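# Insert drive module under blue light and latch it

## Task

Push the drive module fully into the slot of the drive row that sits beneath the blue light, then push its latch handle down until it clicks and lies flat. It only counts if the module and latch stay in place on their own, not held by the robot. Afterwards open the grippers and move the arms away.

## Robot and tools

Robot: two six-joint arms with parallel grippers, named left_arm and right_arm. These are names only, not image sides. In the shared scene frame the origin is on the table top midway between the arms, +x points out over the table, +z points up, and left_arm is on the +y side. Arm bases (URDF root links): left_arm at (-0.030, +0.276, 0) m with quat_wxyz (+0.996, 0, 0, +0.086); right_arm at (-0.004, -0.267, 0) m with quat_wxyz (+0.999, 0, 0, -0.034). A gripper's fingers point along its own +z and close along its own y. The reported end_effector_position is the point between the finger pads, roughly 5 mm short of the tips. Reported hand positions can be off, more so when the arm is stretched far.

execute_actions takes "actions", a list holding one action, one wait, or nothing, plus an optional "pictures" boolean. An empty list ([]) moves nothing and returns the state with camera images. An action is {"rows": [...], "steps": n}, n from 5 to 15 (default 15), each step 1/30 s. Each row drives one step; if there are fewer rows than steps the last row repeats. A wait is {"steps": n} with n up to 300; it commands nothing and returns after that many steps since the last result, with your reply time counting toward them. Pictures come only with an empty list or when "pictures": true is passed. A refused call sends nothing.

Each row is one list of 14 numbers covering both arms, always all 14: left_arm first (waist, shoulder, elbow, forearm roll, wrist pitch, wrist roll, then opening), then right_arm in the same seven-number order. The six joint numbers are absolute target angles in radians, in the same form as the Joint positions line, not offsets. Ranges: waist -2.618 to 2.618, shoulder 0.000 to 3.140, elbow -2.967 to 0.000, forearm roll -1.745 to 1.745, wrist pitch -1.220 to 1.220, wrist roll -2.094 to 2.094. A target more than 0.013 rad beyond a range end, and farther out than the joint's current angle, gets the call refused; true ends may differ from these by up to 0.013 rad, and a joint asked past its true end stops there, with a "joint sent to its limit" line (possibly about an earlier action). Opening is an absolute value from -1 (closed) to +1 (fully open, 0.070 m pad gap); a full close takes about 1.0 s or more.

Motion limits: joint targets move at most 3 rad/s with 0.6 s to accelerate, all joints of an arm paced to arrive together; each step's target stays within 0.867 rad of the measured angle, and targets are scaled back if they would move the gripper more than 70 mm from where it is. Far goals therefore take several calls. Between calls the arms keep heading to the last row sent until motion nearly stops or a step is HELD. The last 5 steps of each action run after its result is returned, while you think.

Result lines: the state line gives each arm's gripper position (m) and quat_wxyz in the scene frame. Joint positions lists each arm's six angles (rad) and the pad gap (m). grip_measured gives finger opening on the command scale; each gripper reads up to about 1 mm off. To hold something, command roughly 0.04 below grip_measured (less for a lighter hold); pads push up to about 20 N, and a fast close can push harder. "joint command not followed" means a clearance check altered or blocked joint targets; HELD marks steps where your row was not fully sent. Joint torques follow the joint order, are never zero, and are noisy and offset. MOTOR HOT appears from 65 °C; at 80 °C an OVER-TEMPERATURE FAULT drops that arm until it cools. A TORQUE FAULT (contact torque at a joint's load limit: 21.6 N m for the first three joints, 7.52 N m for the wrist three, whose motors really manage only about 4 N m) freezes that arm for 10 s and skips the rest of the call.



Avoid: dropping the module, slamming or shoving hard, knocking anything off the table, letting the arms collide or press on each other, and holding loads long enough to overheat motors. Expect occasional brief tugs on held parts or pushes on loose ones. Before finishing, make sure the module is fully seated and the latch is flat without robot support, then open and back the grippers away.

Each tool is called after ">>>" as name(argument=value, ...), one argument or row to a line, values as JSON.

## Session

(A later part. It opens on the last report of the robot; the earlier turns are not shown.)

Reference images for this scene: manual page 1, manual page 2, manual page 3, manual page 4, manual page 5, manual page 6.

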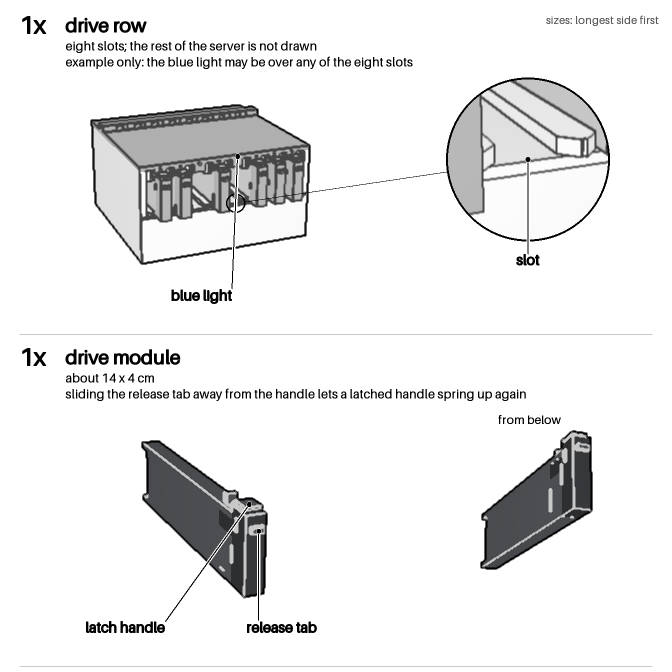

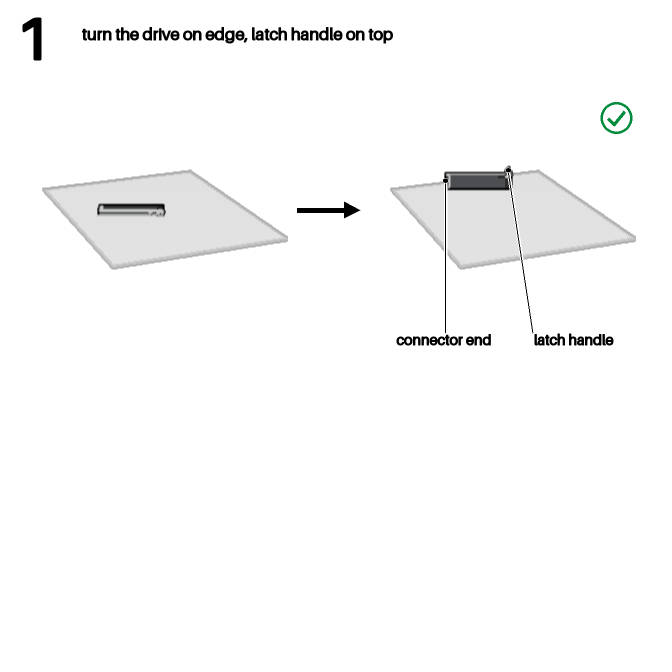

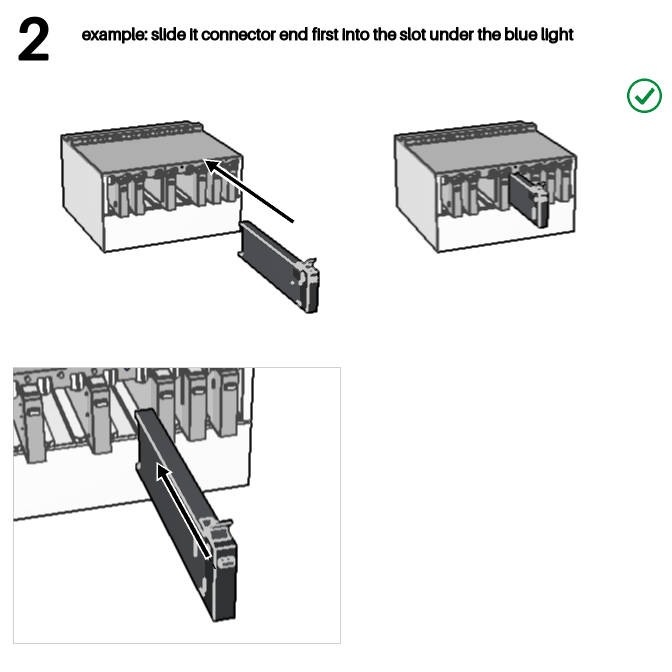

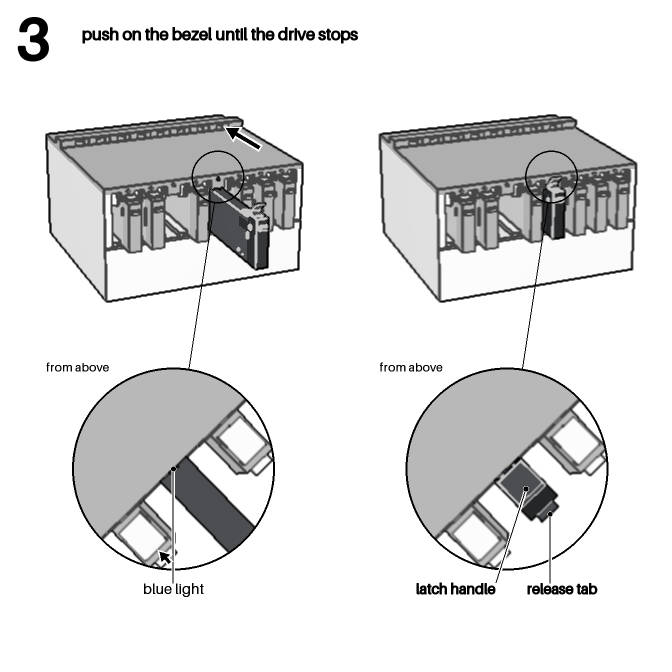

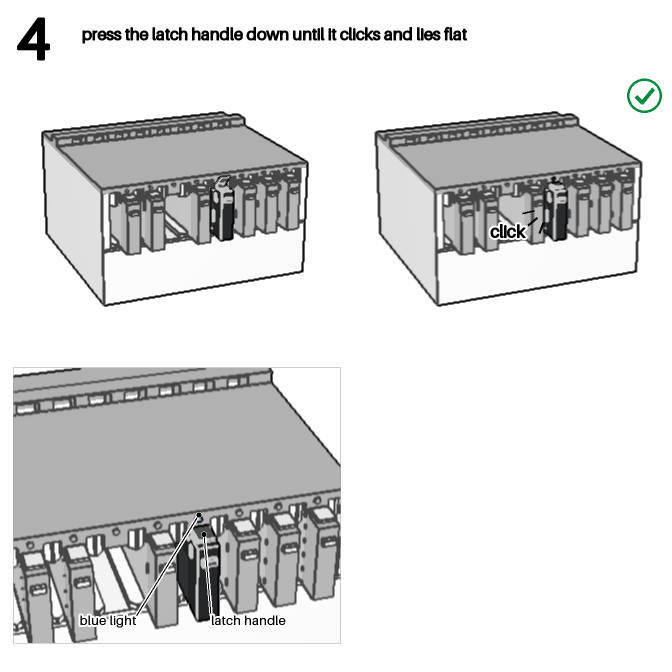

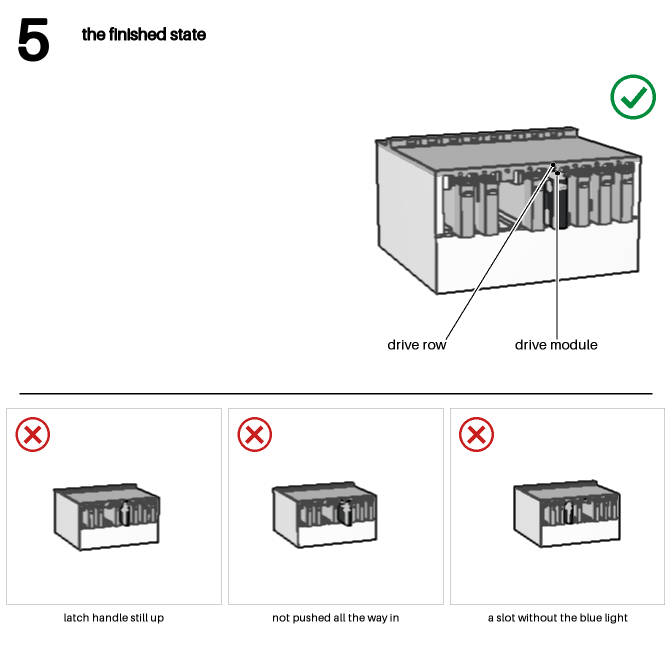

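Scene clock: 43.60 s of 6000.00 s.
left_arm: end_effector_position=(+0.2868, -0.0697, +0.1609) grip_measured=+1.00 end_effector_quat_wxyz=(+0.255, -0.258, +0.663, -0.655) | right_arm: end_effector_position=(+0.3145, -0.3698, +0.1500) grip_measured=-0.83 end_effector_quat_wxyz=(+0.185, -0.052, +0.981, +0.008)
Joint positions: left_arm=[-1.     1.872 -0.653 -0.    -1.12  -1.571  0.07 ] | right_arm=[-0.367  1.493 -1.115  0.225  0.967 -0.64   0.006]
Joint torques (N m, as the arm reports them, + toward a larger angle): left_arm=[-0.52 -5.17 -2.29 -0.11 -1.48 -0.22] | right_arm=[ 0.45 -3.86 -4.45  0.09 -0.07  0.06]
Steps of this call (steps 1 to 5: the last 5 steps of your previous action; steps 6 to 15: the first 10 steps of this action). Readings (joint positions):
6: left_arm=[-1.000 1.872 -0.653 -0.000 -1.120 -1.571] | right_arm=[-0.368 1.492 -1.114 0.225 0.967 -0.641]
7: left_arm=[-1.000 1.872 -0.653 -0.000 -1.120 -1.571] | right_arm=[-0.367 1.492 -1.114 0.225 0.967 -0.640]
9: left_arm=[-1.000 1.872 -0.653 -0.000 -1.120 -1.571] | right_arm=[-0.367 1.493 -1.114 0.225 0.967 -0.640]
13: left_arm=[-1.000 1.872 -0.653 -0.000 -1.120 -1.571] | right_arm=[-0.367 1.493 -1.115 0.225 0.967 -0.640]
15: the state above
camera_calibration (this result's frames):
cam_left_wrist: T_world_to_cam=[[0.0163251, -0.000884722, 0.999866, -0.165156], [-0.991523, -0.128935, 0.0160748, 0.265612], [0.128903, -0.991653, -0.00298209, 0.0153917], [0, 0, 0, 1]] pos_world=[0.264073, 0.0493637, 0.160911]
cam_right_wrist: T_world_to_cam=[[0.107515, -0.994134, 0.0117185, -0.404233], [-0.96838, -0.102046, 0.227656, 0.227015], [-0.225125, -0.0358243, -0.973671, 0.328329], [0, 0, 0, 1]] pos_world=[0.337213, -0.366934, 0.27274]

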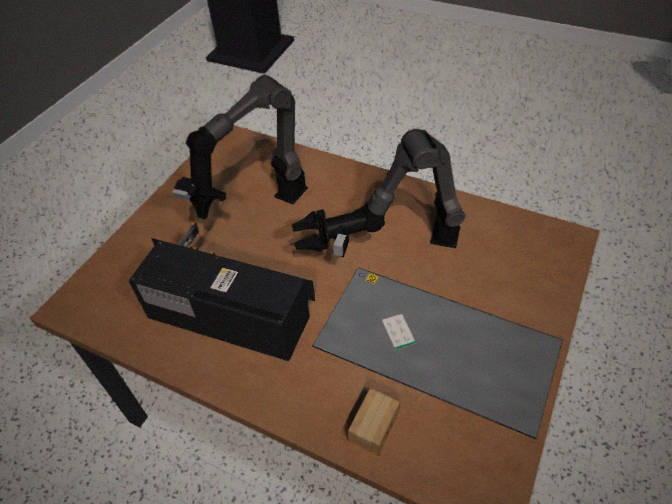

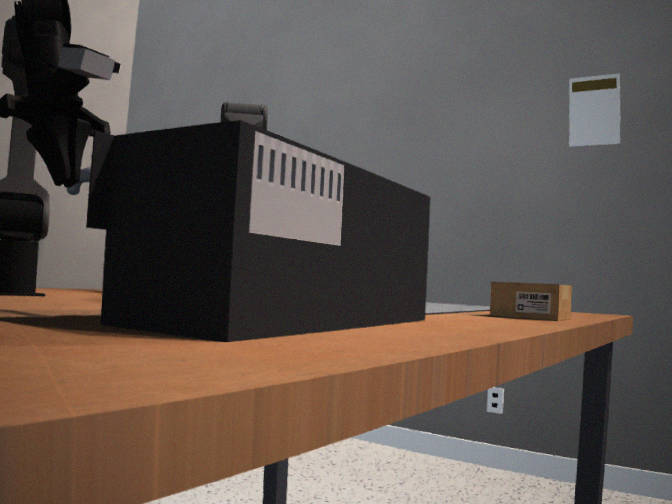

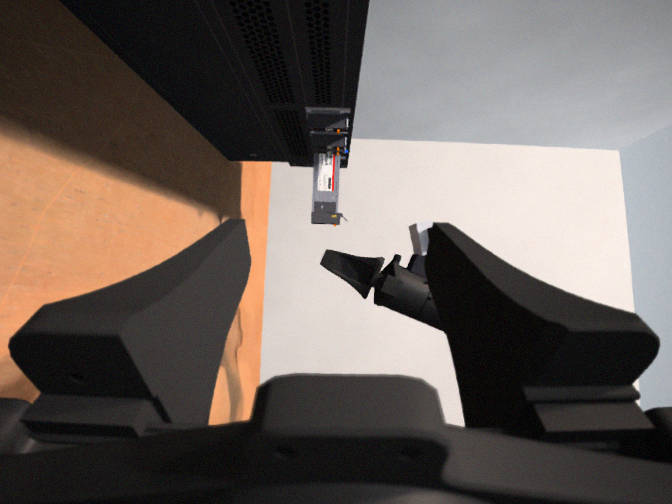

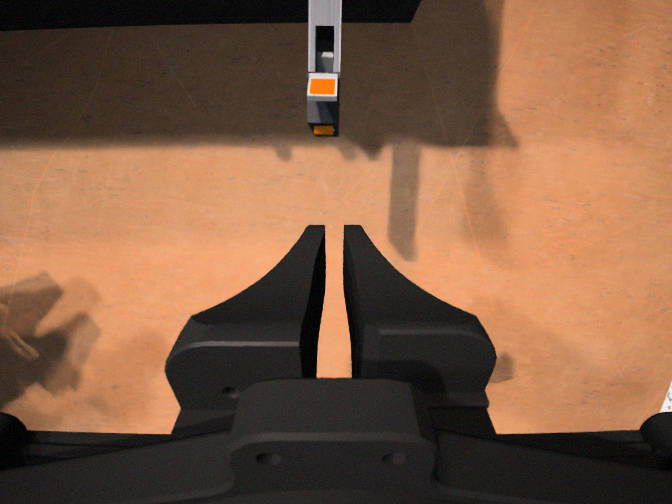

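>>> execute_actions(
  actions=[
    {"rows":[[-1.0,1.872,-0.653,0,-1.12,-1.571,1,-0.3062,1.5748,-1.2186,0.178,1.0135,-0.56,-1]],"steps":10},
  ],
)

>>> execute_actions(
  actions=[
    {"rows":[[-1.0,1.872,-0.653,0,-1.12,-1.571,1,-0.2755,1.635,-1.3026,0.1655,1.0318,-0.519,-1]],"steps":10},
  ],
)

>>> execute_actions(
  actions=[
    {"rows":[[-1.0,1.872,-0.653,0,-1.12,-1.571,1,-0.246,1.7146,-1.4037,0.1526,1.048,-0.481,-1]],"steps":10},
  ],
)

>>> execute_actions(
  actions=[
    {"rows":[[-1.0,1.872,-0.653,0,-1.12,-1.571,1,-0.227,1.7834,-1.4969,0.1454,1.0698,-0.461,-1]],"steps":10},
  ],
)

>>> execute_actions(
  actions=[
    {"rows":[[-1.0,1.872,-0.653,0,-1.12,-1.571,1,-0.2056,1.8518,-1.5825,0.137,1.084,-0.436,-1]],"steps":15},
  ],
  pictures=true,
)

Scene clock: 44.27 s of 6000.00 s.
left_arm: end_effector_position=(+0.2868, -0.0697, +0.1609) grip_measured=+1.00 end_effector_quat_wxyz=(+0.255, -0.258, +0.663, -0.655) | right_arm: end_effector_position=(+0.3240, -0.3672, +0.1504) grip_measured=-1.00 end_effector_quat_wxyz=(+0.175, -0.055, +0.983, +0.008)
Joint positions: left_arm=[-1.     1.872 -0.653 -0.    -1.12  -1.571  0.07 ] | right_arm=[-0.338  1.531 -1.165  0.202  0.99  -0.602  0.   ]
Joint torques (N m, as the arm reports them, + toward a larger angle): left_arm=[-0.43 -5.25 -2.34 -0.12 -1.45 -0.24] | right_arm=[ 1.88 -2.96 -5.4  -0.08  0.03  0.31]
Steps of this call (steps 1 to 5: the last 5 steps of your previous action; steps 6 to 15: the robot went on to your last target; steps 16 to 20: the first 5 steps of this action). Readings (joint positions):
16: left_arm=[-1.000 1.872 -0.653 -0.000 -1.120 -1.571] | right_arm=[-0.367 1.493 -1.115 0.224 0.968 -0.640]
17: left_arm=[-1.000 1.872 -0.653 -0.000 -1.120 -1.571] | right_arm=[-0.365 1.496 -1.119 0.223 0.970 -0.637]
19: left_arm=[-1.000 1.872 -0.653 -0.000 -1.120 -1.571] | right_arm=[-0.350 1.515 -1.143 0.211 0.981 -0.618]
20: the state above

Scene clock: 44.60 s of 6000.00 s.
left_arm: end_effector_position=(+0.2868, -0.0697, +0.1609) grip_measured=+1.00 end_effector_quat_wxyz=(+0.255, -0.258, +0.663, -0.655) | right_arm: end_effector_position=(+0.3459, -0.3628, +0.1520) grip_measured=-1.00 end_effector_quat_wxyz=(+0.164, -0.056, +0.985, +0.008)
Joint positions: left_arm=[-1.     1.872 -0.653 -0.    -1.12  -1.571  0.07 ] | right_arm=[-0.289  1.608 -1.266  0.171  1.025 -0.537  0.   ]
Joint torques (N m, as the arm reports them, + toward a larger angle): left_arm=[-0.38 -5.26 -2.23 -0.14 -1.47 -0.23] | right_arm=[ 0.38 -4.63 -4.05  0.11 -0.26  0.03]
Steps of this call (steps 1 to 5: the last 5 steps of your previous action; steps 6 to 10: the first 5 steps of this action). Readings (joint positions):
6: left_arm=[-1.000 1.872 -0.653 -0.000 -1.120 -1.571] | right_arm=[-0.305 1.578 -1.221 0.177 1.014 -0.559]
7: left_arm=[-1.000 1.872 -0.653 -0.000 -1.120 -1.571] | right_arm=[-0.304 1.579 -1.223 0.177 1.015 -0.558]
9: left_arm=[-1.000 1.872 -0.653 -0.000 -1.120 -1.571] | right_arm=[-0.296 1.594 -1.246 0.174 1.020 -0.547]
10: the state above

Scene clock: 44.93 s of 6000.00 s.
left_arm: end_effector_position=(+0.2868, -0.0697, +0.1609) grip_measured=+1.00 end_effector_quat_wxyz=(+0.255, -0.258, +0.663, -0.655) | right_arm: end_effector_position=(+0.3662, -0.3612, +0.1534) grip_measured=-1.00 end_effector_quat_wxyz=(+0.164, -0.055, +0.985, +0.008)
Joint positions: left_arm=[-1.     1.872 -0.653 -0.    -1.12  -1.571  0.07 ] | right_arm=[-0.262  1.672 -1.351  0.159  1.04  -0.501  0.   ]
Joint torques (N m, as the arm reports them, + toward a larger angle): left_arm=[-0.42 -5.16 -2.37 -0.14 -1.46 -0.24] | right_arm=[ 1.38 -3.84 -5.51  0.01 -0.15  0.19]
Steps of this call (steps 1 to 5: the last 5 steps of your previous action; steps 6 to 10: the first 5 steps of this action). Readings (joint positions):
6: left_arm=[-1.000 1.872 -0.653 -0.000 -1.120 -1.571] | right_arm=[-0.275 1.637 -1.305 0.165 1.032 -0.518]
7: left_arm=[-1.000 1.872 -0.653 -0.000 -1.120 -1.571] | right_arm=[-0.274 1.638 -1.306 0.165 1.033 -0.518]
9: left_arm=[-1.000 1.872 -0.653 -0.000 -1.120 -1.571] | right_arm=[-0.268 1.656 -1.329 0.162 1.037 -0.509]
10: the state above

Scene clock: 45.27 s of 6000.00 s.
left_arm: end_effector_position=(+0.2868, -0.0697, +0.1609) grip_measured=+1.00 end_effector_quat_wxyz=(+0.255, -0.258, +0.663, -0.655) | right_arm: end_effector_position=(+0.3896, -0.3603, +0.1534) grip_measured=-1.00 end_effector_quat_wxyz=(+0.164, -0.056, +0.985, +0.008)
Joint positions: left_arm=[-1.     1.872 -0.653 -0.    -1.12  -1.571  0.07 ] | right_arm=[-0.237  1.749 -1.452  0.149  1.06  -0.471  0.   ]
Joint torques (N m, as the arm reports them, + toward a larger angle): left_arm=[-0.4  -5.4  -2.3  -0.11 -1.48 -0.23] | right_arm=[ 0.85 -4.7  -4.85  0.01 -0.17  0.11]
Steps of this call (steps 1 to 5: the last 5 steps of your previous action; steps 6 to 10: the first 5 steps of this action). Readings (joint positions):
6: left_arm=[-1.000 1.872 -0.653 -0.000 -1.120 -1.571] | right_arm=[-0.245 1.717 -1.406 0.153 1.048 -0.480]
7: left_arm=[-1.000 1.872 -0.653 -0.000 -1.120 -1.571] | right_arm=[-0.245 1.718 -1.407 0.152 1.049 -0.480]
9: left_arm=[-1.000 1.872 -0.653 -0.000 -1.120 -1.571] | right_arm=[-0.241 1.734 -1.431 0.150 1.055 -0.475]
10: the state above

Scene clock: 45.77 s of 6000.00 s.
left_arm: end_effector_position=(+0.2868, -0.0697, +0.1609) grip_measured=+1.00 end_effector_quat_wxyz=(+0.255, -0.258, +0.663, -0.655) | right_arm: end_effector_position=(+0.4196, -0.3576, +0.1494) grip_measured=-1.00 end_effector_quat_wxyz=(+0.163, -0.058, +0.985, +0.008)
Joint positions: left_arm=[-1.     1.872 -0.653 -0.    -1.12  -1.571  0.07 ] | right_arm=[-0.205  1.854 -1.584  0.136  1.086 -0.435  0.   ]
Joint torques (N m, as the arm reports them, + toward a larger angle): left_arm=[-0.38 -5.19 -2.22 -0.1  -1.47 -0.23] | right_arm=[-0.15 -6.91 -3.86  0.13 -0.43 -0.05]
Steps of this call (steps 1 to 5: the last 5 steps of your previous action; steps 6 to 15: the first 10 steps of this action). Readings (joint positions):
6: left_arm=[-1.000 1.872 -0.653 -0.000 -1.120 -1.571] | right_arm=[-0.226 1.785 -1.499 0.145 1.070 -0.461]
7: left_arm=[-1.000 1.872 -0.653 -0.000 -1.120 -1.571] | right_arm=[-0.226 1.787 -1.501 0.145 1.070 -0.460]
9: left_arm=[-1.000 1.872 -0.653 -0.000 -1.120 -1.571] | right_arm=[-0.220 1.804 -1.524 0.142 1.076 -0.453]
13: left_arm=[-1.000 1.872 -0.653 -0.000 -1.120 -1.571] | right_arm=[-0.205 1.853 -1.583 0.137 1.084 -0.436]
15: the state above
camera_calibration (this result's frames):
cam_left_wrist: T_world_to_cam=[[0.0163256, -0.000884781, 0.999866, -0.165156], [-0.991523, -0.128935, 0.0160753, 0.265612], [0.128903, -0.991653, -0.00298222, 0.0153917], [0, 0, 0, 1]] pos_world=[0.264073, 0.0493638, 0.16091]
cam_right_wrist: T_world_to_cam=[[0.11878, -0.99287, 0.010072, -0.407445], [-0.956383, -0.111676, 0.269927, 0.315447], [-0.266878, -0.0416945, -0.962828, 0.365604], [0, 0, 0, 1]] pos_world=[0.447655, -0.354068, 0.27097]

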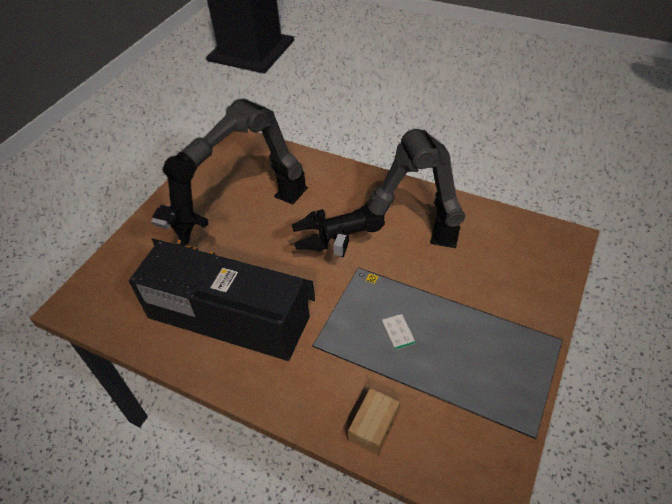

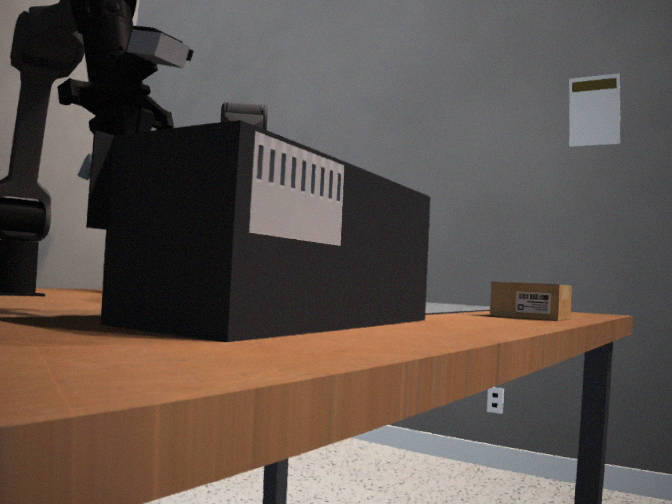

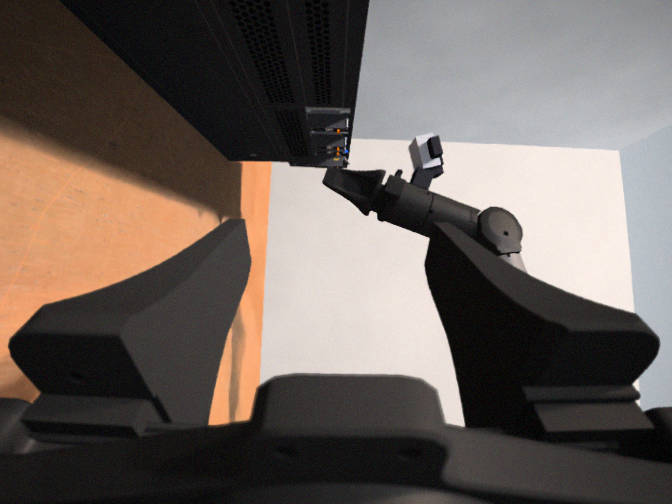

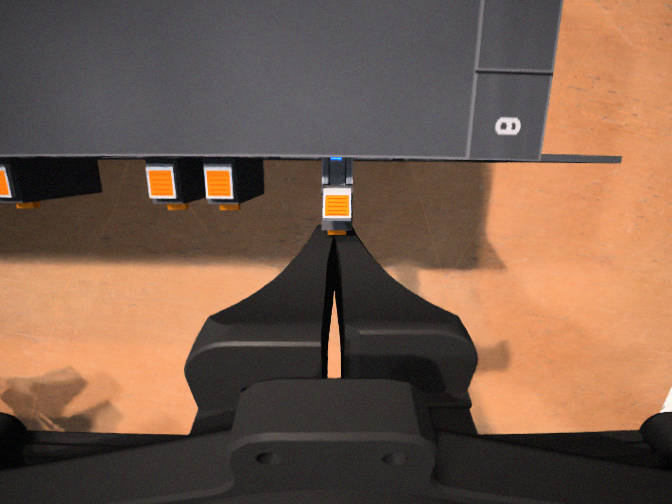

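>>> execute_actions(
  actions=[
    {"rows":[[-1.0,1.872,-0.653,0,-1.12,-1.571,1,-0.1949,1.8905,-1.6404,0.1321,1.1015,-0.4217,-1]],"steps":15},
  ],
)

>>> execute_actions(
  actions=[
    {"steps":8},
  ],
  pictures=true,
)

Scene clock: 46.27 s of 6000.00 s.
left_arm: end_effector_position=(+0.2868, -0.0697, +0.1609) grip_measured=+1.00 end_effector_quat_wxyz=(+0.255, -0.258, +0.663, -0.655) | right_arm: end_effector_position=(+0.4278, -0.3568, +0.1493) grip_measured=-1.00 end_effector_quat_wxyz=(+0.158, -0.058, +0.986, +0.009)
Joint positions: left_arm=[-1.     1.872 -0.653 -0.    -1.12  -1.571  0.07 ] | right_arm=[-0.196  1.889 -1.638  0.129  1.113 -0.421  0.   ]
Joint torques (N m, as the arm reports them, + toward a larger angle): left_arm=[-0.35 -5.11 -2.41 -0.11 -1.44 -0.23] | right_arm=[ 2.75 -5.83 -6.3   0.98 -3.38 -0.06]
Steps of this call (steps 1 to 5: the last 5 steps of your previous action; steps 6 to 15: the first 10 steps of this action). Readings (joint positions):
6: left_arm=[-1.000 1.872 -0.653 -0.000 -1.120 -1.571] | right_arm=[-0.205 1.854 -1.584 0.136 1.085 -0.435]
7: left_arm=[-1.000 1.872 -0.653 -0.000 -1.120 -1.571] | right_arm=[-0.205 1.854 -1.585 0.136 1.086 -0.435]
9: left_arm=[-1.000 1.872 -0.653 -0.000 -1.120 -1.571] | right_arm=[-0.202 1.868 -1.606 0.133 1.100 -0.430]
13: left_arm=[-1.000 1.872 -0.653 -0.000 -1.120 -1.571] | right_arm=[-0.196 1.889 -1.638 0.129 1.113 -0.421]
15: the state above

Scene clock: 46.53 s of 6000.00 s.
left_arm: end_effector_position=(+0.2868, -0.0697, +0.1609) grip_measured=+1.00 end_effector_quat_wxyz=(+0.255, -0.258, +0.663, -0.655) | right_arm: end_effector_position=(+0.4278, -0.3567, +0.1494) grip_measured=-1.00 end_effector_quat_wxyz=(+0.159, -0.058, +0.986, +0.009)
Joint positions: left_arm=[-1.     1.872 -0.653 -0.    -1.12  -1.571  0.07 ] | right_arm=[-0.196  1.889 -1.639  0.129  1.113 -0.421  0.   ]
Joint torques (N m, as the arm reports them, + toward a larger angle): left_arm=[-0.5  -5.26 -2.41 -0.12 -1.44 -0.25] | right_arm=[ 3.97 -5.34 -7.47  1.51 -3.46 -0.06]
Kept back: nothing.
Steps of this call (steps 1 to 5: the last 5 steps of your previous action; steps 6 to 8: the robot went on to your last target). Readings (joint positions):
1: left_arm=[-1.000 1.872 -0.653 -0.000 -1.120 -1.571] | right_arm=[-0.196 1.889 -1.638 0.129 1.113 -0.421]
2: left_arm=[-1.000 1.872 -0.653 -0.000 -1.120 -1.571] | right_arm=[-0.196 1.889 -1.638 0.129 1.113 -0.421]
4: left_arm=[-1.000 1.872 -0.653 -0.000 -1.120 -1.571] | right_arm=[-0.196 1.889 -1.638 0.129 1.113 -0.421]
8: the state above
camera_calibration (this result's frames):
cam_left_wrist: T_world_to_cam=[[0.0163252, -0.000884923, 0.999866, -0.165156], [-0.991523, -0.128935, 0.0160749, 0.265612], [0.128903, -0.991653, -0.00298231, 0.0153918], [0, 0, 0, 1]] pos_world=[0.264073, 0.0493638, 0.160911]
cam_right_wrist: T_world_to_cam=[[0.119624, -0.992781, 0.00866242, -0.407644], [-0.953837, -0.112502, 0.278457, 0.32076], [-0.275472, -0.0415727, -0.96041, 0.371193], [0, 0, 0, 1]] pos_world=[0.45697, -0.353184, 0.270711]

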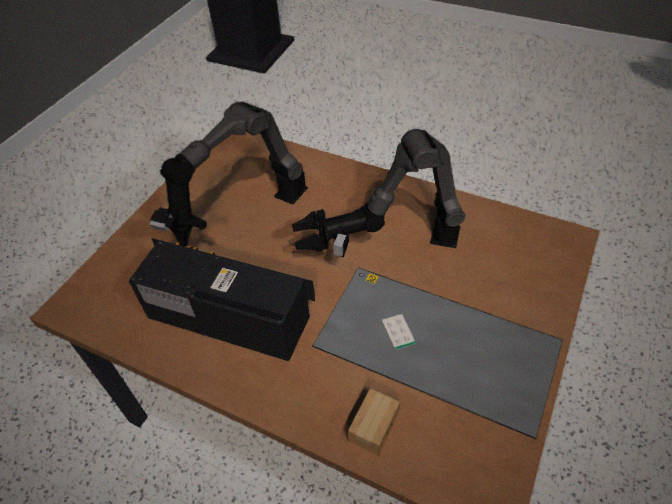

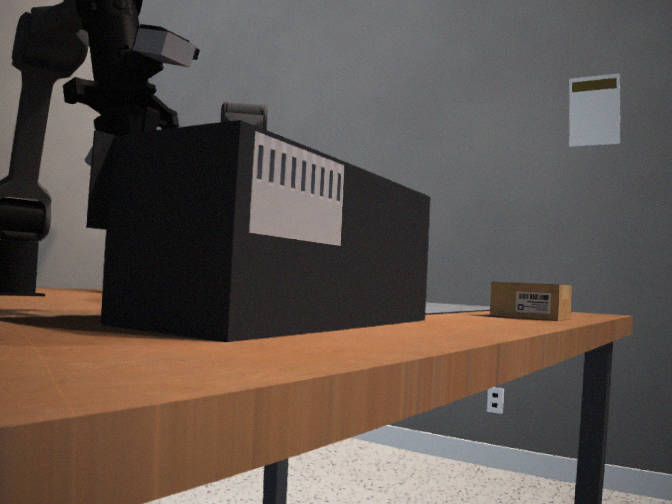

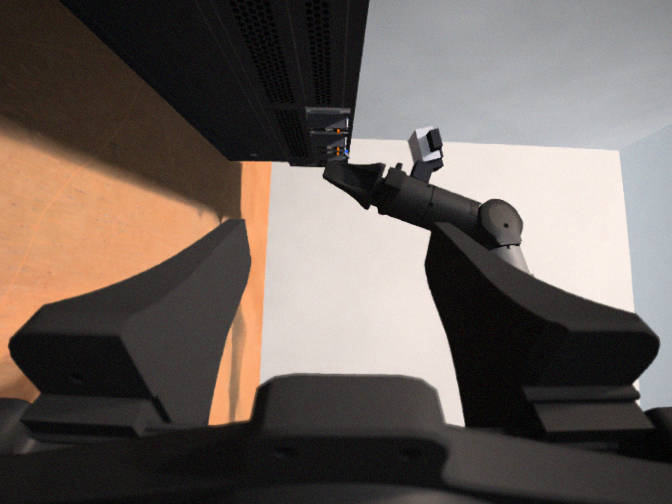

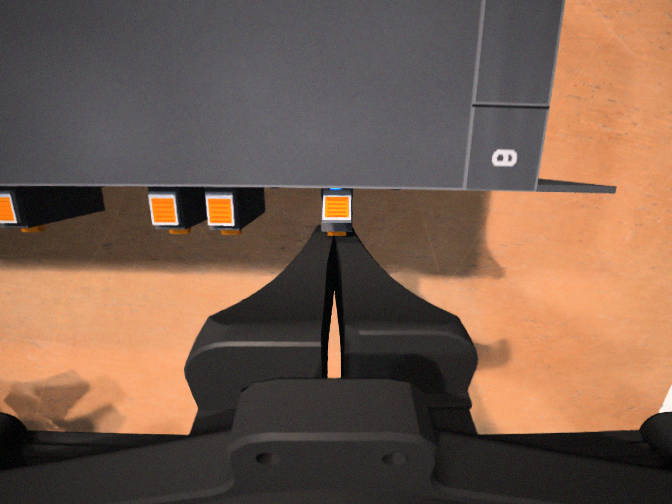

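>>> execute_actions(
  actions=[
    {"rows":[[-1.0,1.872,-0.653,0,-1.12,-1.571,1,-0.2156,1.8176,-1.54,0.141,1.077,-0.448,-1]],"steps":8},
  ],
)

>>> execute_actions(
  actions=[
    {"rows":[[-1.0,1.872,-0.653,0,-1.12,-1.571,1,-0.2426,1.7315,-1.5455,0.2142,1.0466,-0.493,-1]],"steps":12},
  ],
)

>>> execute_actions(
  actions=[
    {"rows":[[-1.0,1.872,-0.653,0,-1.12,-1.571,1,-0.2152,1.8144,-1.6595,0.1978,1.0716,-0.457,-1]],"steps":15},
  ],
  pictures=true,
)

Scene clock: 47.27 s of 6000.00 s.
left_arm: end_effector_position=(+0.2868, -0.0697, +0.1609) grip_measured=+1.00 end_effector_quat_wxyz=(+0.255, -0.258, +0.663, -0.655) | right_arm: end_effector_position=(+0.4276, -0.3558, +0.1499) grip_measured=-1.00 end_effector_quat_wxyz=(+0.161, -0.059, +0.985, +0.010)
Joint positions: left_arm=[-1.     1.872 -0.653 -0.    -1.12  -1.571  0.07 ] | right_arm=[-0.196  1.884 -1.632  0.134  1.107 -0.424  0.   ]
Joint torques (N m, as the arm reports them, + toward a larger angle): left_arm=[-0.44 -5.19 -2.45 -0.09 -1.43 -0.24] | right_arm=[ 1.1  -8.12 -4.2   1.34 -3.1  -0.32]
Steps of this call (steps 1 to 15: the robot went on to your last target; steps 16 to 19: nothing new was sent; steps 20 to 22: the first 3 steps of this action). Readings (joint positions):
20: left_arm=[-1.000 1.872 -0.653 -0.000 -1.120 -1.571] | right_arm=[-0.195 1.890 -1.640 0.132 1.116 -0.421]
21: left_arm=[-1.000 1.872 -0.653 -0.000 -1.120 -1.571] | right_arm=[-0.195 1.889 -1.639 0.132 1.116 -0.422]
22: the state above

Scene clock: 47.67 s of 6000.00 s.
left_arm: end_effector_position=(+0.2868, -0.0697, +0.1609) grip_measured=+1.00 end_effector_quat_wxyz=(+0.255, -0.258, +0.663, -0.655) | right_arm: end_effector_position=(+0.4157, -0.3580, +0.1953) grip_measured=-1.00 end_effector_quat_wxyz=(+0.234, -0.056, +0.970, +0.011)
Joint positions: left_arm=[-1.     1.872 -0.653 -0.    -1.12  -1.571  0.07 ] | right_arm=[-0.241  1.732 -1.547  0.214  1.043 -0.492  0.   ]
Joint torques (N m, as the arm reports them, + toward a larger angle): left_arm=[-0.41 -5.25 -2.34 -0.1  -1.43 -0.21] | right_arm=[-0.06 -3.43 -3.39 -0.06 -0.18  0.02]
Steps of this call (steps 1 to 5: the last 5 steps of your previous action; steps 6 to 12: the first 7 steps of this action). Readings (joint positions):
6: left_arm=[-1.000 1.872 -0.653 -0.000 -1.120 -1.571] | right_arm=[-0.213 1.818 -1.543 0.147 1.062 -0.449]
7: left_arm=[-1.000 1.872 -0.653 -0.000 -1.120 -1.571] | right_arm=[-0.215 1.814 -1.542 0.148 1.063 -0.451]
9: left_arm=[-1.000 1.872 -0.653 -0.000 -1.120 -1.571] | right_arm=[-0.224 1.788 -1.542 0.168 1.059 -0.465]
12: the state above

Scene clock: 48.17 s of 6000.00 s.
left_arm: end_effector_position=(+0.2868, -0.0697, +0.1609) grip_measured=+1.00 end_effector_quat_wxyz=(+0.255, -0.258, +0.663, -0.655) | right_arm: end_effector_position=(+0.4393, -0.3554, +0.1941) grip_measured=-1.00 end_effector_quat_wxyz=(+0.232, -0.057, +0.971, +0.012)
Joint positions: left_arm=[-1.     1.872 -0.653 -0.    -1.12  -1.571  0.07 ] | right_arm=[-0.215  1.817 -1.661  0.198  1.071 -0.456  0.   ]
Joint torques (N m, as the arm reports them, + toward a larger angle): left_arm=[-0.36 -5.29 -2.34 -0.1  -1.46 -0.24] | right_arm=[-0.4  -7.07 -3.8   0.   -0.18 -0.05]
Steps of this call (steps 1 to 5: the last 5 steps of your previous action; steps 6 to 15: the first 10 steps of this action). Readings (joint positions):
6: left_arm=[-1.000 1.872 -0.653 -0.000 -1.120 -1.571] | right_arm=[-0.243 1.730 -1.547 0.215 1.045 -0.494]
7: left_arm=[-1.000 1.872 -0.653 -0.000 -1.120 -1.571] | right_arm=[-0.242 1.733 -1.549 0.215 1.046 -0.493]
9: left_arm=[-1.000 1.872 -0.653 -0.000 -1.120 -1.571] | right_arm=[-0.237 1.751 -1.572 0.211 1.052 -0.485]
13: left_arm=[-1.000 1.872 -0.653 -0.000 -1.120 -1.571] | right_arm=[-0.217 1.810 -1.652 0.199 1.069 -0.459]
15: the state above
camera_calibration (this result's frames):
cam_left_wrist: T_world_to_cam=[[0.016325, -0.000884452, 0.999866, -0.165156], [-0.991523, -0.128935, 0.0160747, 0.265612], [0.128903, -0.991653, -0.00298182, 0.0153916], [0, 0, 0, 1]] pos_world=[0.264073, 0.0493637, 0.160911]
cam_right_wrist: T_world_to_cam=[[0.117172, -0.993047, 0.0113257, -0.407646], [-0.984669, -0.114684, 0.13143, 0.360672], [-0.129217, -0.026552, -0.991261, 0.364502], [0, 0, 0, 1]] pos_world=[0.450007, -0.35377, 0.31853]

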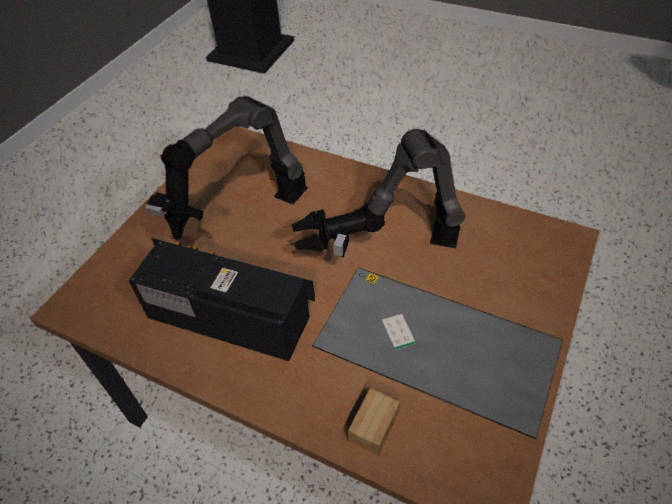

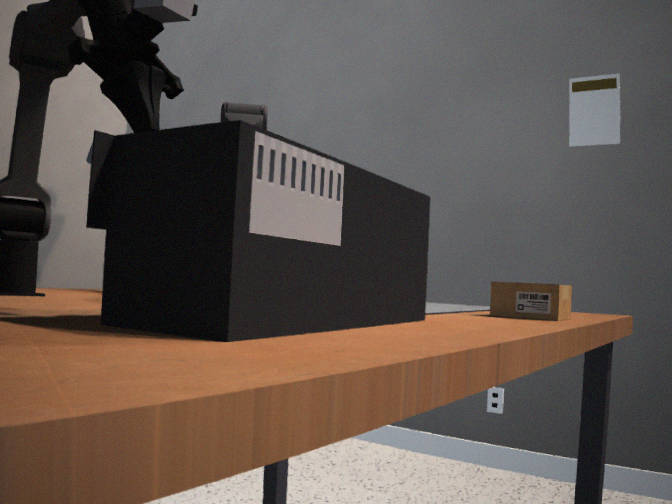

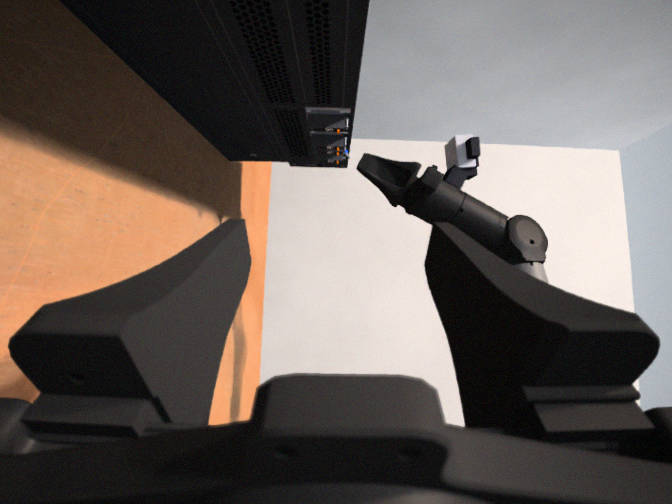

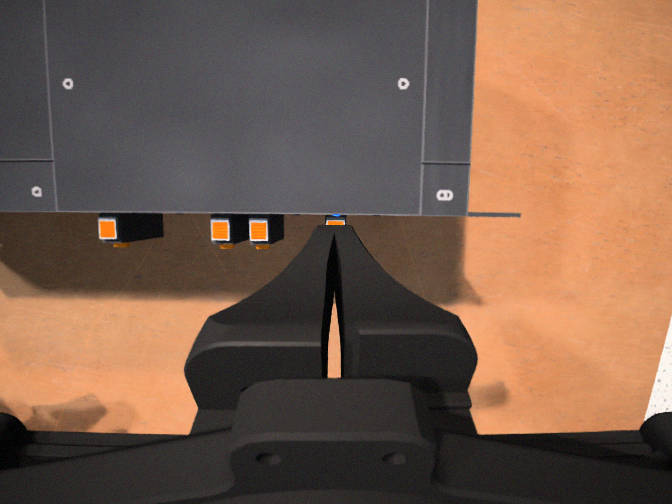

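>>> execute_actions(
  actions=[
    {"rows":[[-1.0,1.872,-0.653,0,-1.12,-1.571,1,-0.2152,1.8169,-1.5637,0.2099,0.9752,-0.479,-1]],"steps":15},
  ],
)

>>> execute_actions(
  actions=[
    {"steps":8},
  ],
)

>>> execute_actions(
  actions=[
    {"rows":[[-1.0,1.872,-0.653,0,-1.12,-1.571,1,-0.2152,1.8144,-1.6595,0.1978,1.0716,-0.457,-1]],"steps":10},
  ],
)

>>> execute_actions(
  actions=[
    {"rows":[[-1.0,1.872,-0.653,0,-1.12,-1.571,1,-0.2426,1.70,-1.5455,0.2142,1.0466,-0.493,-1]],"steps":15},
  ],
  pictures=true,
)

>>> zoom_image(
  camera="cam_left_wrist",
  region=[290, 100, 390, 180],
)

Scene clock: 48.77 s of 6000.00 s.
left_arm: end_effector_position=(+0.2868, -0.0697, +0.1609) grip_measured=+1.00 end_effector_quat_wxyz=(+0.255, -0.258, +0.663, -0.655) | right_arm: end_effector_position=(+0.4378, -0.3561, +0.1721) grip_measured=-1.00 end_effector_quat_wxyz=(+0.235, -0.056, +0.970, +0.010)
Joint positions: left_arm=[-1.     1.872 -0.653 -0.    -1.12  -1.571  0.07 ] | right_arm=[-0.217  1.811 -1.562  0.209  0.976 -0.479  0.   ]
Joint torques (N m, as the arm reports them, + toward a larger angle): left_arm=[-0.29 -5.22 -2.4  -0.11 -1.45 -0.23] | right_arm=[ 0.95 -3.29 -3.44  0.5  -0.71 -0.08]
Steps of this call (steps 1 to 5: the last 5 steps of your previous action; steps 6 to 8: the robot went on to your last target; steps 9 to 18: the first 10 steps of this action). Readings (joint positions):
9: left_arm=[-1.000 1.872 -0.653 -0.000 -1.120 -1.571] | right_arm=[-0.215 1.815 -1.661 0.198 1.072 -0.456]
10: left_arm=[-1.000 1.872 -0.653 -0.000 -1.120 -1.571] | right_arm=[-0.215 1.815 -1.657 0.198 1.069 -0.457]
12: left_arm=[-1.000 1.872 -0.653 -0.000 -1.120 -1.571] | right_arm=[-0.215 1.814 -1.633 0.199 1.045 -0.463]
16: left_arm=[-1.000 1.872 -0.653 -0.000 -1.120 -1.571] | right_arm=[-0.217 1.809 -1.566 0.207 0.982 -0.479]
18: the state above

Scene clock: 49.03 s of 6000.00 s.
left_arm: end_effector_position=(+0.2868, -0.0697, +0.1609) grip_measured=+1.00 end_effector_quat_wxyz=(+0.255, -0.258, +0.663, -0.655) | right_arm: end_effector_position=(+0.4379, -0.3560, +0.1719) grip_measured=-1.00 end_effector_quat_wxyz=(+0.234, -0.057, +0.971, +0.011)
Joint positions: left_arm=[-1.     1.872 -0.653 -0.    -1.12  -1.571  0.07 ] | right_arm=[-0.216  1.812 -1.564  0.209  0.977 -0.479  0.   ]
Joint torques (N m, as the arm reports them, + toward a larger angle): left_arm=[-0.35 -5.23 -2.4  -0.09 -1.44 -0.24] | right_arm=[ 2.67 -1.23 -3.1   0.66 -1.16 -0.01]
Kept back: nothing.
Steps of this call (steps 1 to 5: the last 5 steps of your previous action; steps 6 to 8: the robot went on to your last target). Readings (joint positions):
1: left_arm=[-1.000 1.872 -0.653 -0.000 -1.120 -1.571] | right_arm=[-0.217 1.811 -1.562 0.209 0.976 -0.479]
2: left_arm=[-1.000 1.872 -0.653 -0.000 -1.120 -1.571] | right_arm=[-0.217 1.811 -1.562 0.209 0.976 -0.479]
4: left_arm=[-1.000 1.872 -0.653 -0.000 -1.120 -1.571] | right_arm=[-0.217 1.811 -1.563 0.209 0.976 -0.479]
8: the state above

Scene clock: 49.20 s of 6000.00 s.
left_arm: end_effector_position=(+0.2868, -0.0697, +0.1609) grip_measured=+1.00 end_effector_quat_wxyz=(+0.255, -0.258, +0.663, -0.655) | right_arm: end_effector_position=(+0.4399, -0.3547, +0.1786) grip_measured=-1.00 end_effector_quat_wxyz=(+0.231, -0.057, +0.971, +0.014)
Joint positions: left_arm=[-1.     1.872 -0.653 -0.    -1.12  -1.571  0.07 ] | right_arm=[-0.214  1.823 -1.609  0.207  1.019 -0.468  0.   ]
Joint torques (N m, as the arm reports them, + toward a larger angle): left_arm=[-0.44 -5.1  -2.3  -0.11 -1.43 -0.24] | right_arm=[ 0.18 -7.49 -6.06 -0.06  0.15  0.12]
Steps of this call (steps 1 to 5: the first 5 steps of this action). Readings (joint positions):
1: left_arm=[-1.000 1.872 -0.653 -0.000 -1.120 -1.571] | right_arm=[-0.216 1.812 -1.564 0.209 0.977 -0.479]
2: left_arm=[-1.000 1.872 -0.653 -0.000 -1.120 -1.571] | right_arm=[-0.216 1.813 -1.567 0.209 0.980 -0.479]
4: left_arm=[-1.000 1.872 -0.653 -0.000 -1.120 -1.571] | right_arm=[-0.215 1.820 -1.589 0.209 0.999 -0.473]
5: the state above

Scene clock: 49.70 s of 6000.00 s.
left_arm: end_effector_position=(+0.2868, -0.0697, +0.1609) grip_measured=+1.00 end_effector_quat_wxyz=(+0.255, -0.258, +0.663, -0.655) | right_arm: end_effector_position=(+0.4117, -0.3574, +0.2097) grip_measured=-1.00 end_effector_quat_wxyz=(+0.248, -0.058, +0.967, +0.005)
Joint positions: left_arm=[-1.     1.872 -0.653 -0.    -1.12  -1.571  0.07 ] | right_arm=[-0.243  1.696 -1.544  0.214  1.047 -0.493  0.   ]
Joint torques (N m, as the arm reports them, + toward a larger angle): left_arm=[-0.37 -5.29 -2.48 -0.12 -1.44 -0.25] | right_arm=[-0.16 -4.7  -3.72  0.34 -0.45 -0.04]
Steps of this call (steps 1 to 5: the last 5 steps of your previous action; steps 6 to 15: the first 10 steps of this action). Readings (joint positions):
6: left_arm=[-1.000 1.872 -0.653 -0.000 -1.120 -1.571] | right_arm=[-0.214 1.820 -1.662 0.199 1.071 -0.457]
7: left_arm=[-1.000 1.872 -0.653 -0.000 -1.120 -1.571] | right_arm=[-0.214 1.817 -1.658 0.199 1.070 -0.457]
9: left_arm=[-1.000 1.872 -0.653 -0.000 -1.120 -1.571] | right_arm=[-0.221 1.792 -1.632 0.201 1.065 -0.465]
13: left_arm=[-1.000 1.872 -0.653 -0.000 -1.120 -1.571] | right_arm=[-0.241 1.707 -1.553 0.212 1.048 -0.491]
15: the state above
camera_calibration (this result's frames):
cam_left_wrist: T_world_to_cam=[[0.0163253, -0.00088469, 0.999866, -0.165156], [-0.991523, -0.128935, 0.016075, 0.265612], [0.128903, -0.991653, -0.00298209, 0.0153917], [0, 0, 0, 1]] pos_world=[0.264073, 0.0493638, 0.160911]
cam_right_wrist: T_world_to_cam=[[0.114584, -0.993074, 0.0259765, -0.408653], [-0.988802, -0.111497, 0.0991911, 0.340839], [-0.0956078, -0.0370513, -0.994729, 0.359413], [0, 0, 0, 1]] pos_world=[0.41821, -0.354504, 0.334325]

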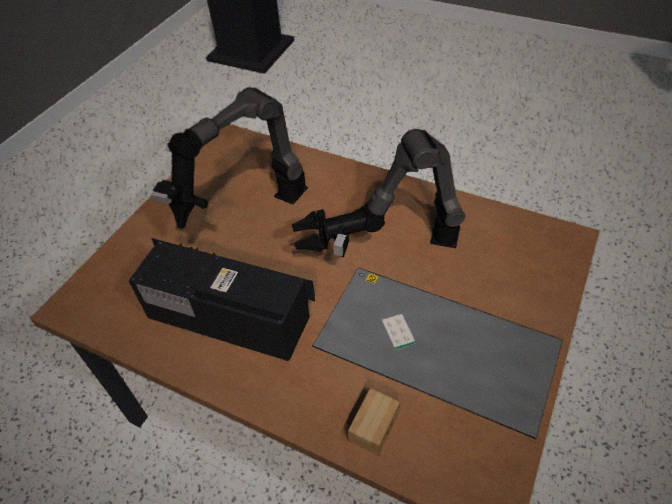

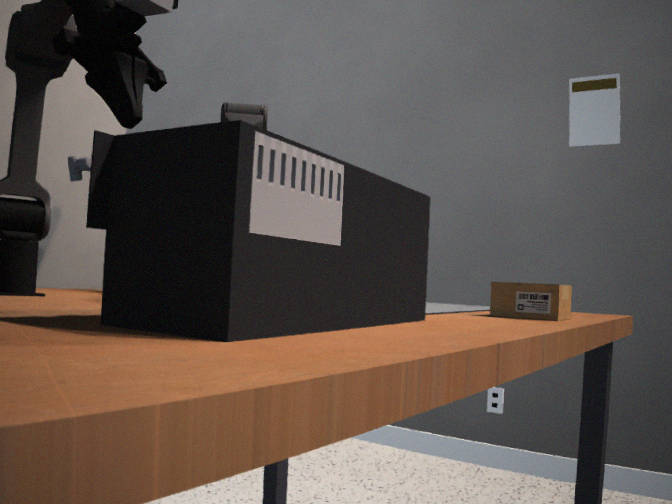

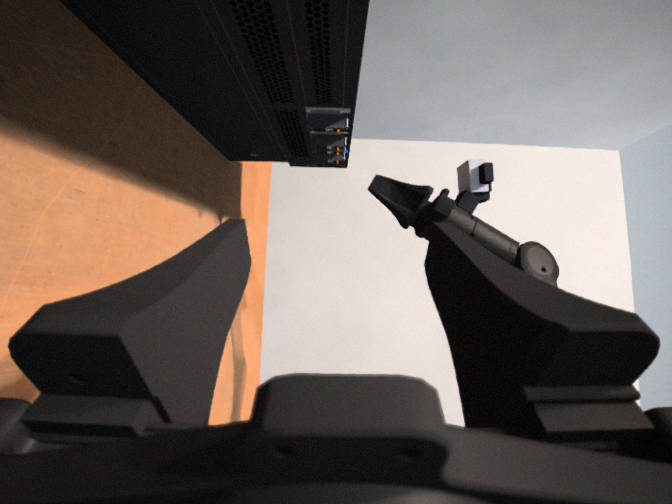

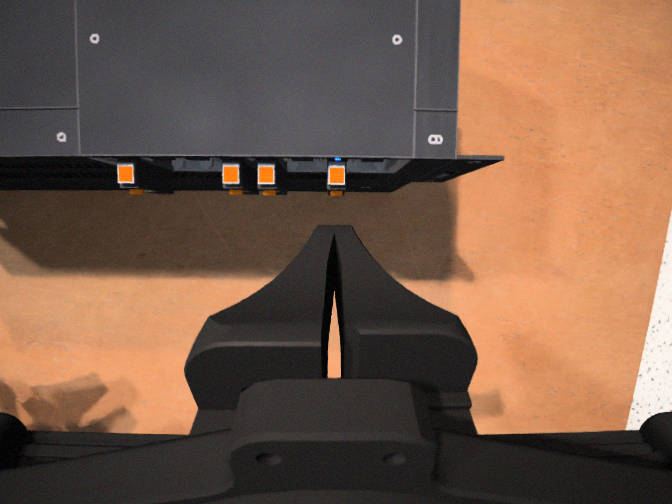

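Region (290, 100, 390, 180) of cam_left_wrist's 672x504 image, scaled by 5.040, with more detail than that image has; it fills the top 403 rows of this view, and the rest is white.

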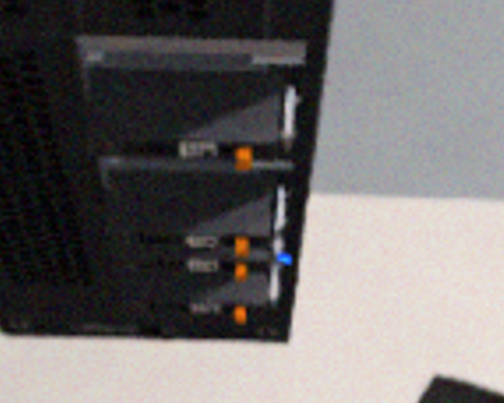

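The latch is flat and the drive sits flush with its neighbours.

>>> finished_scene(
  scene=2,
)

The scene is finished: the task was done.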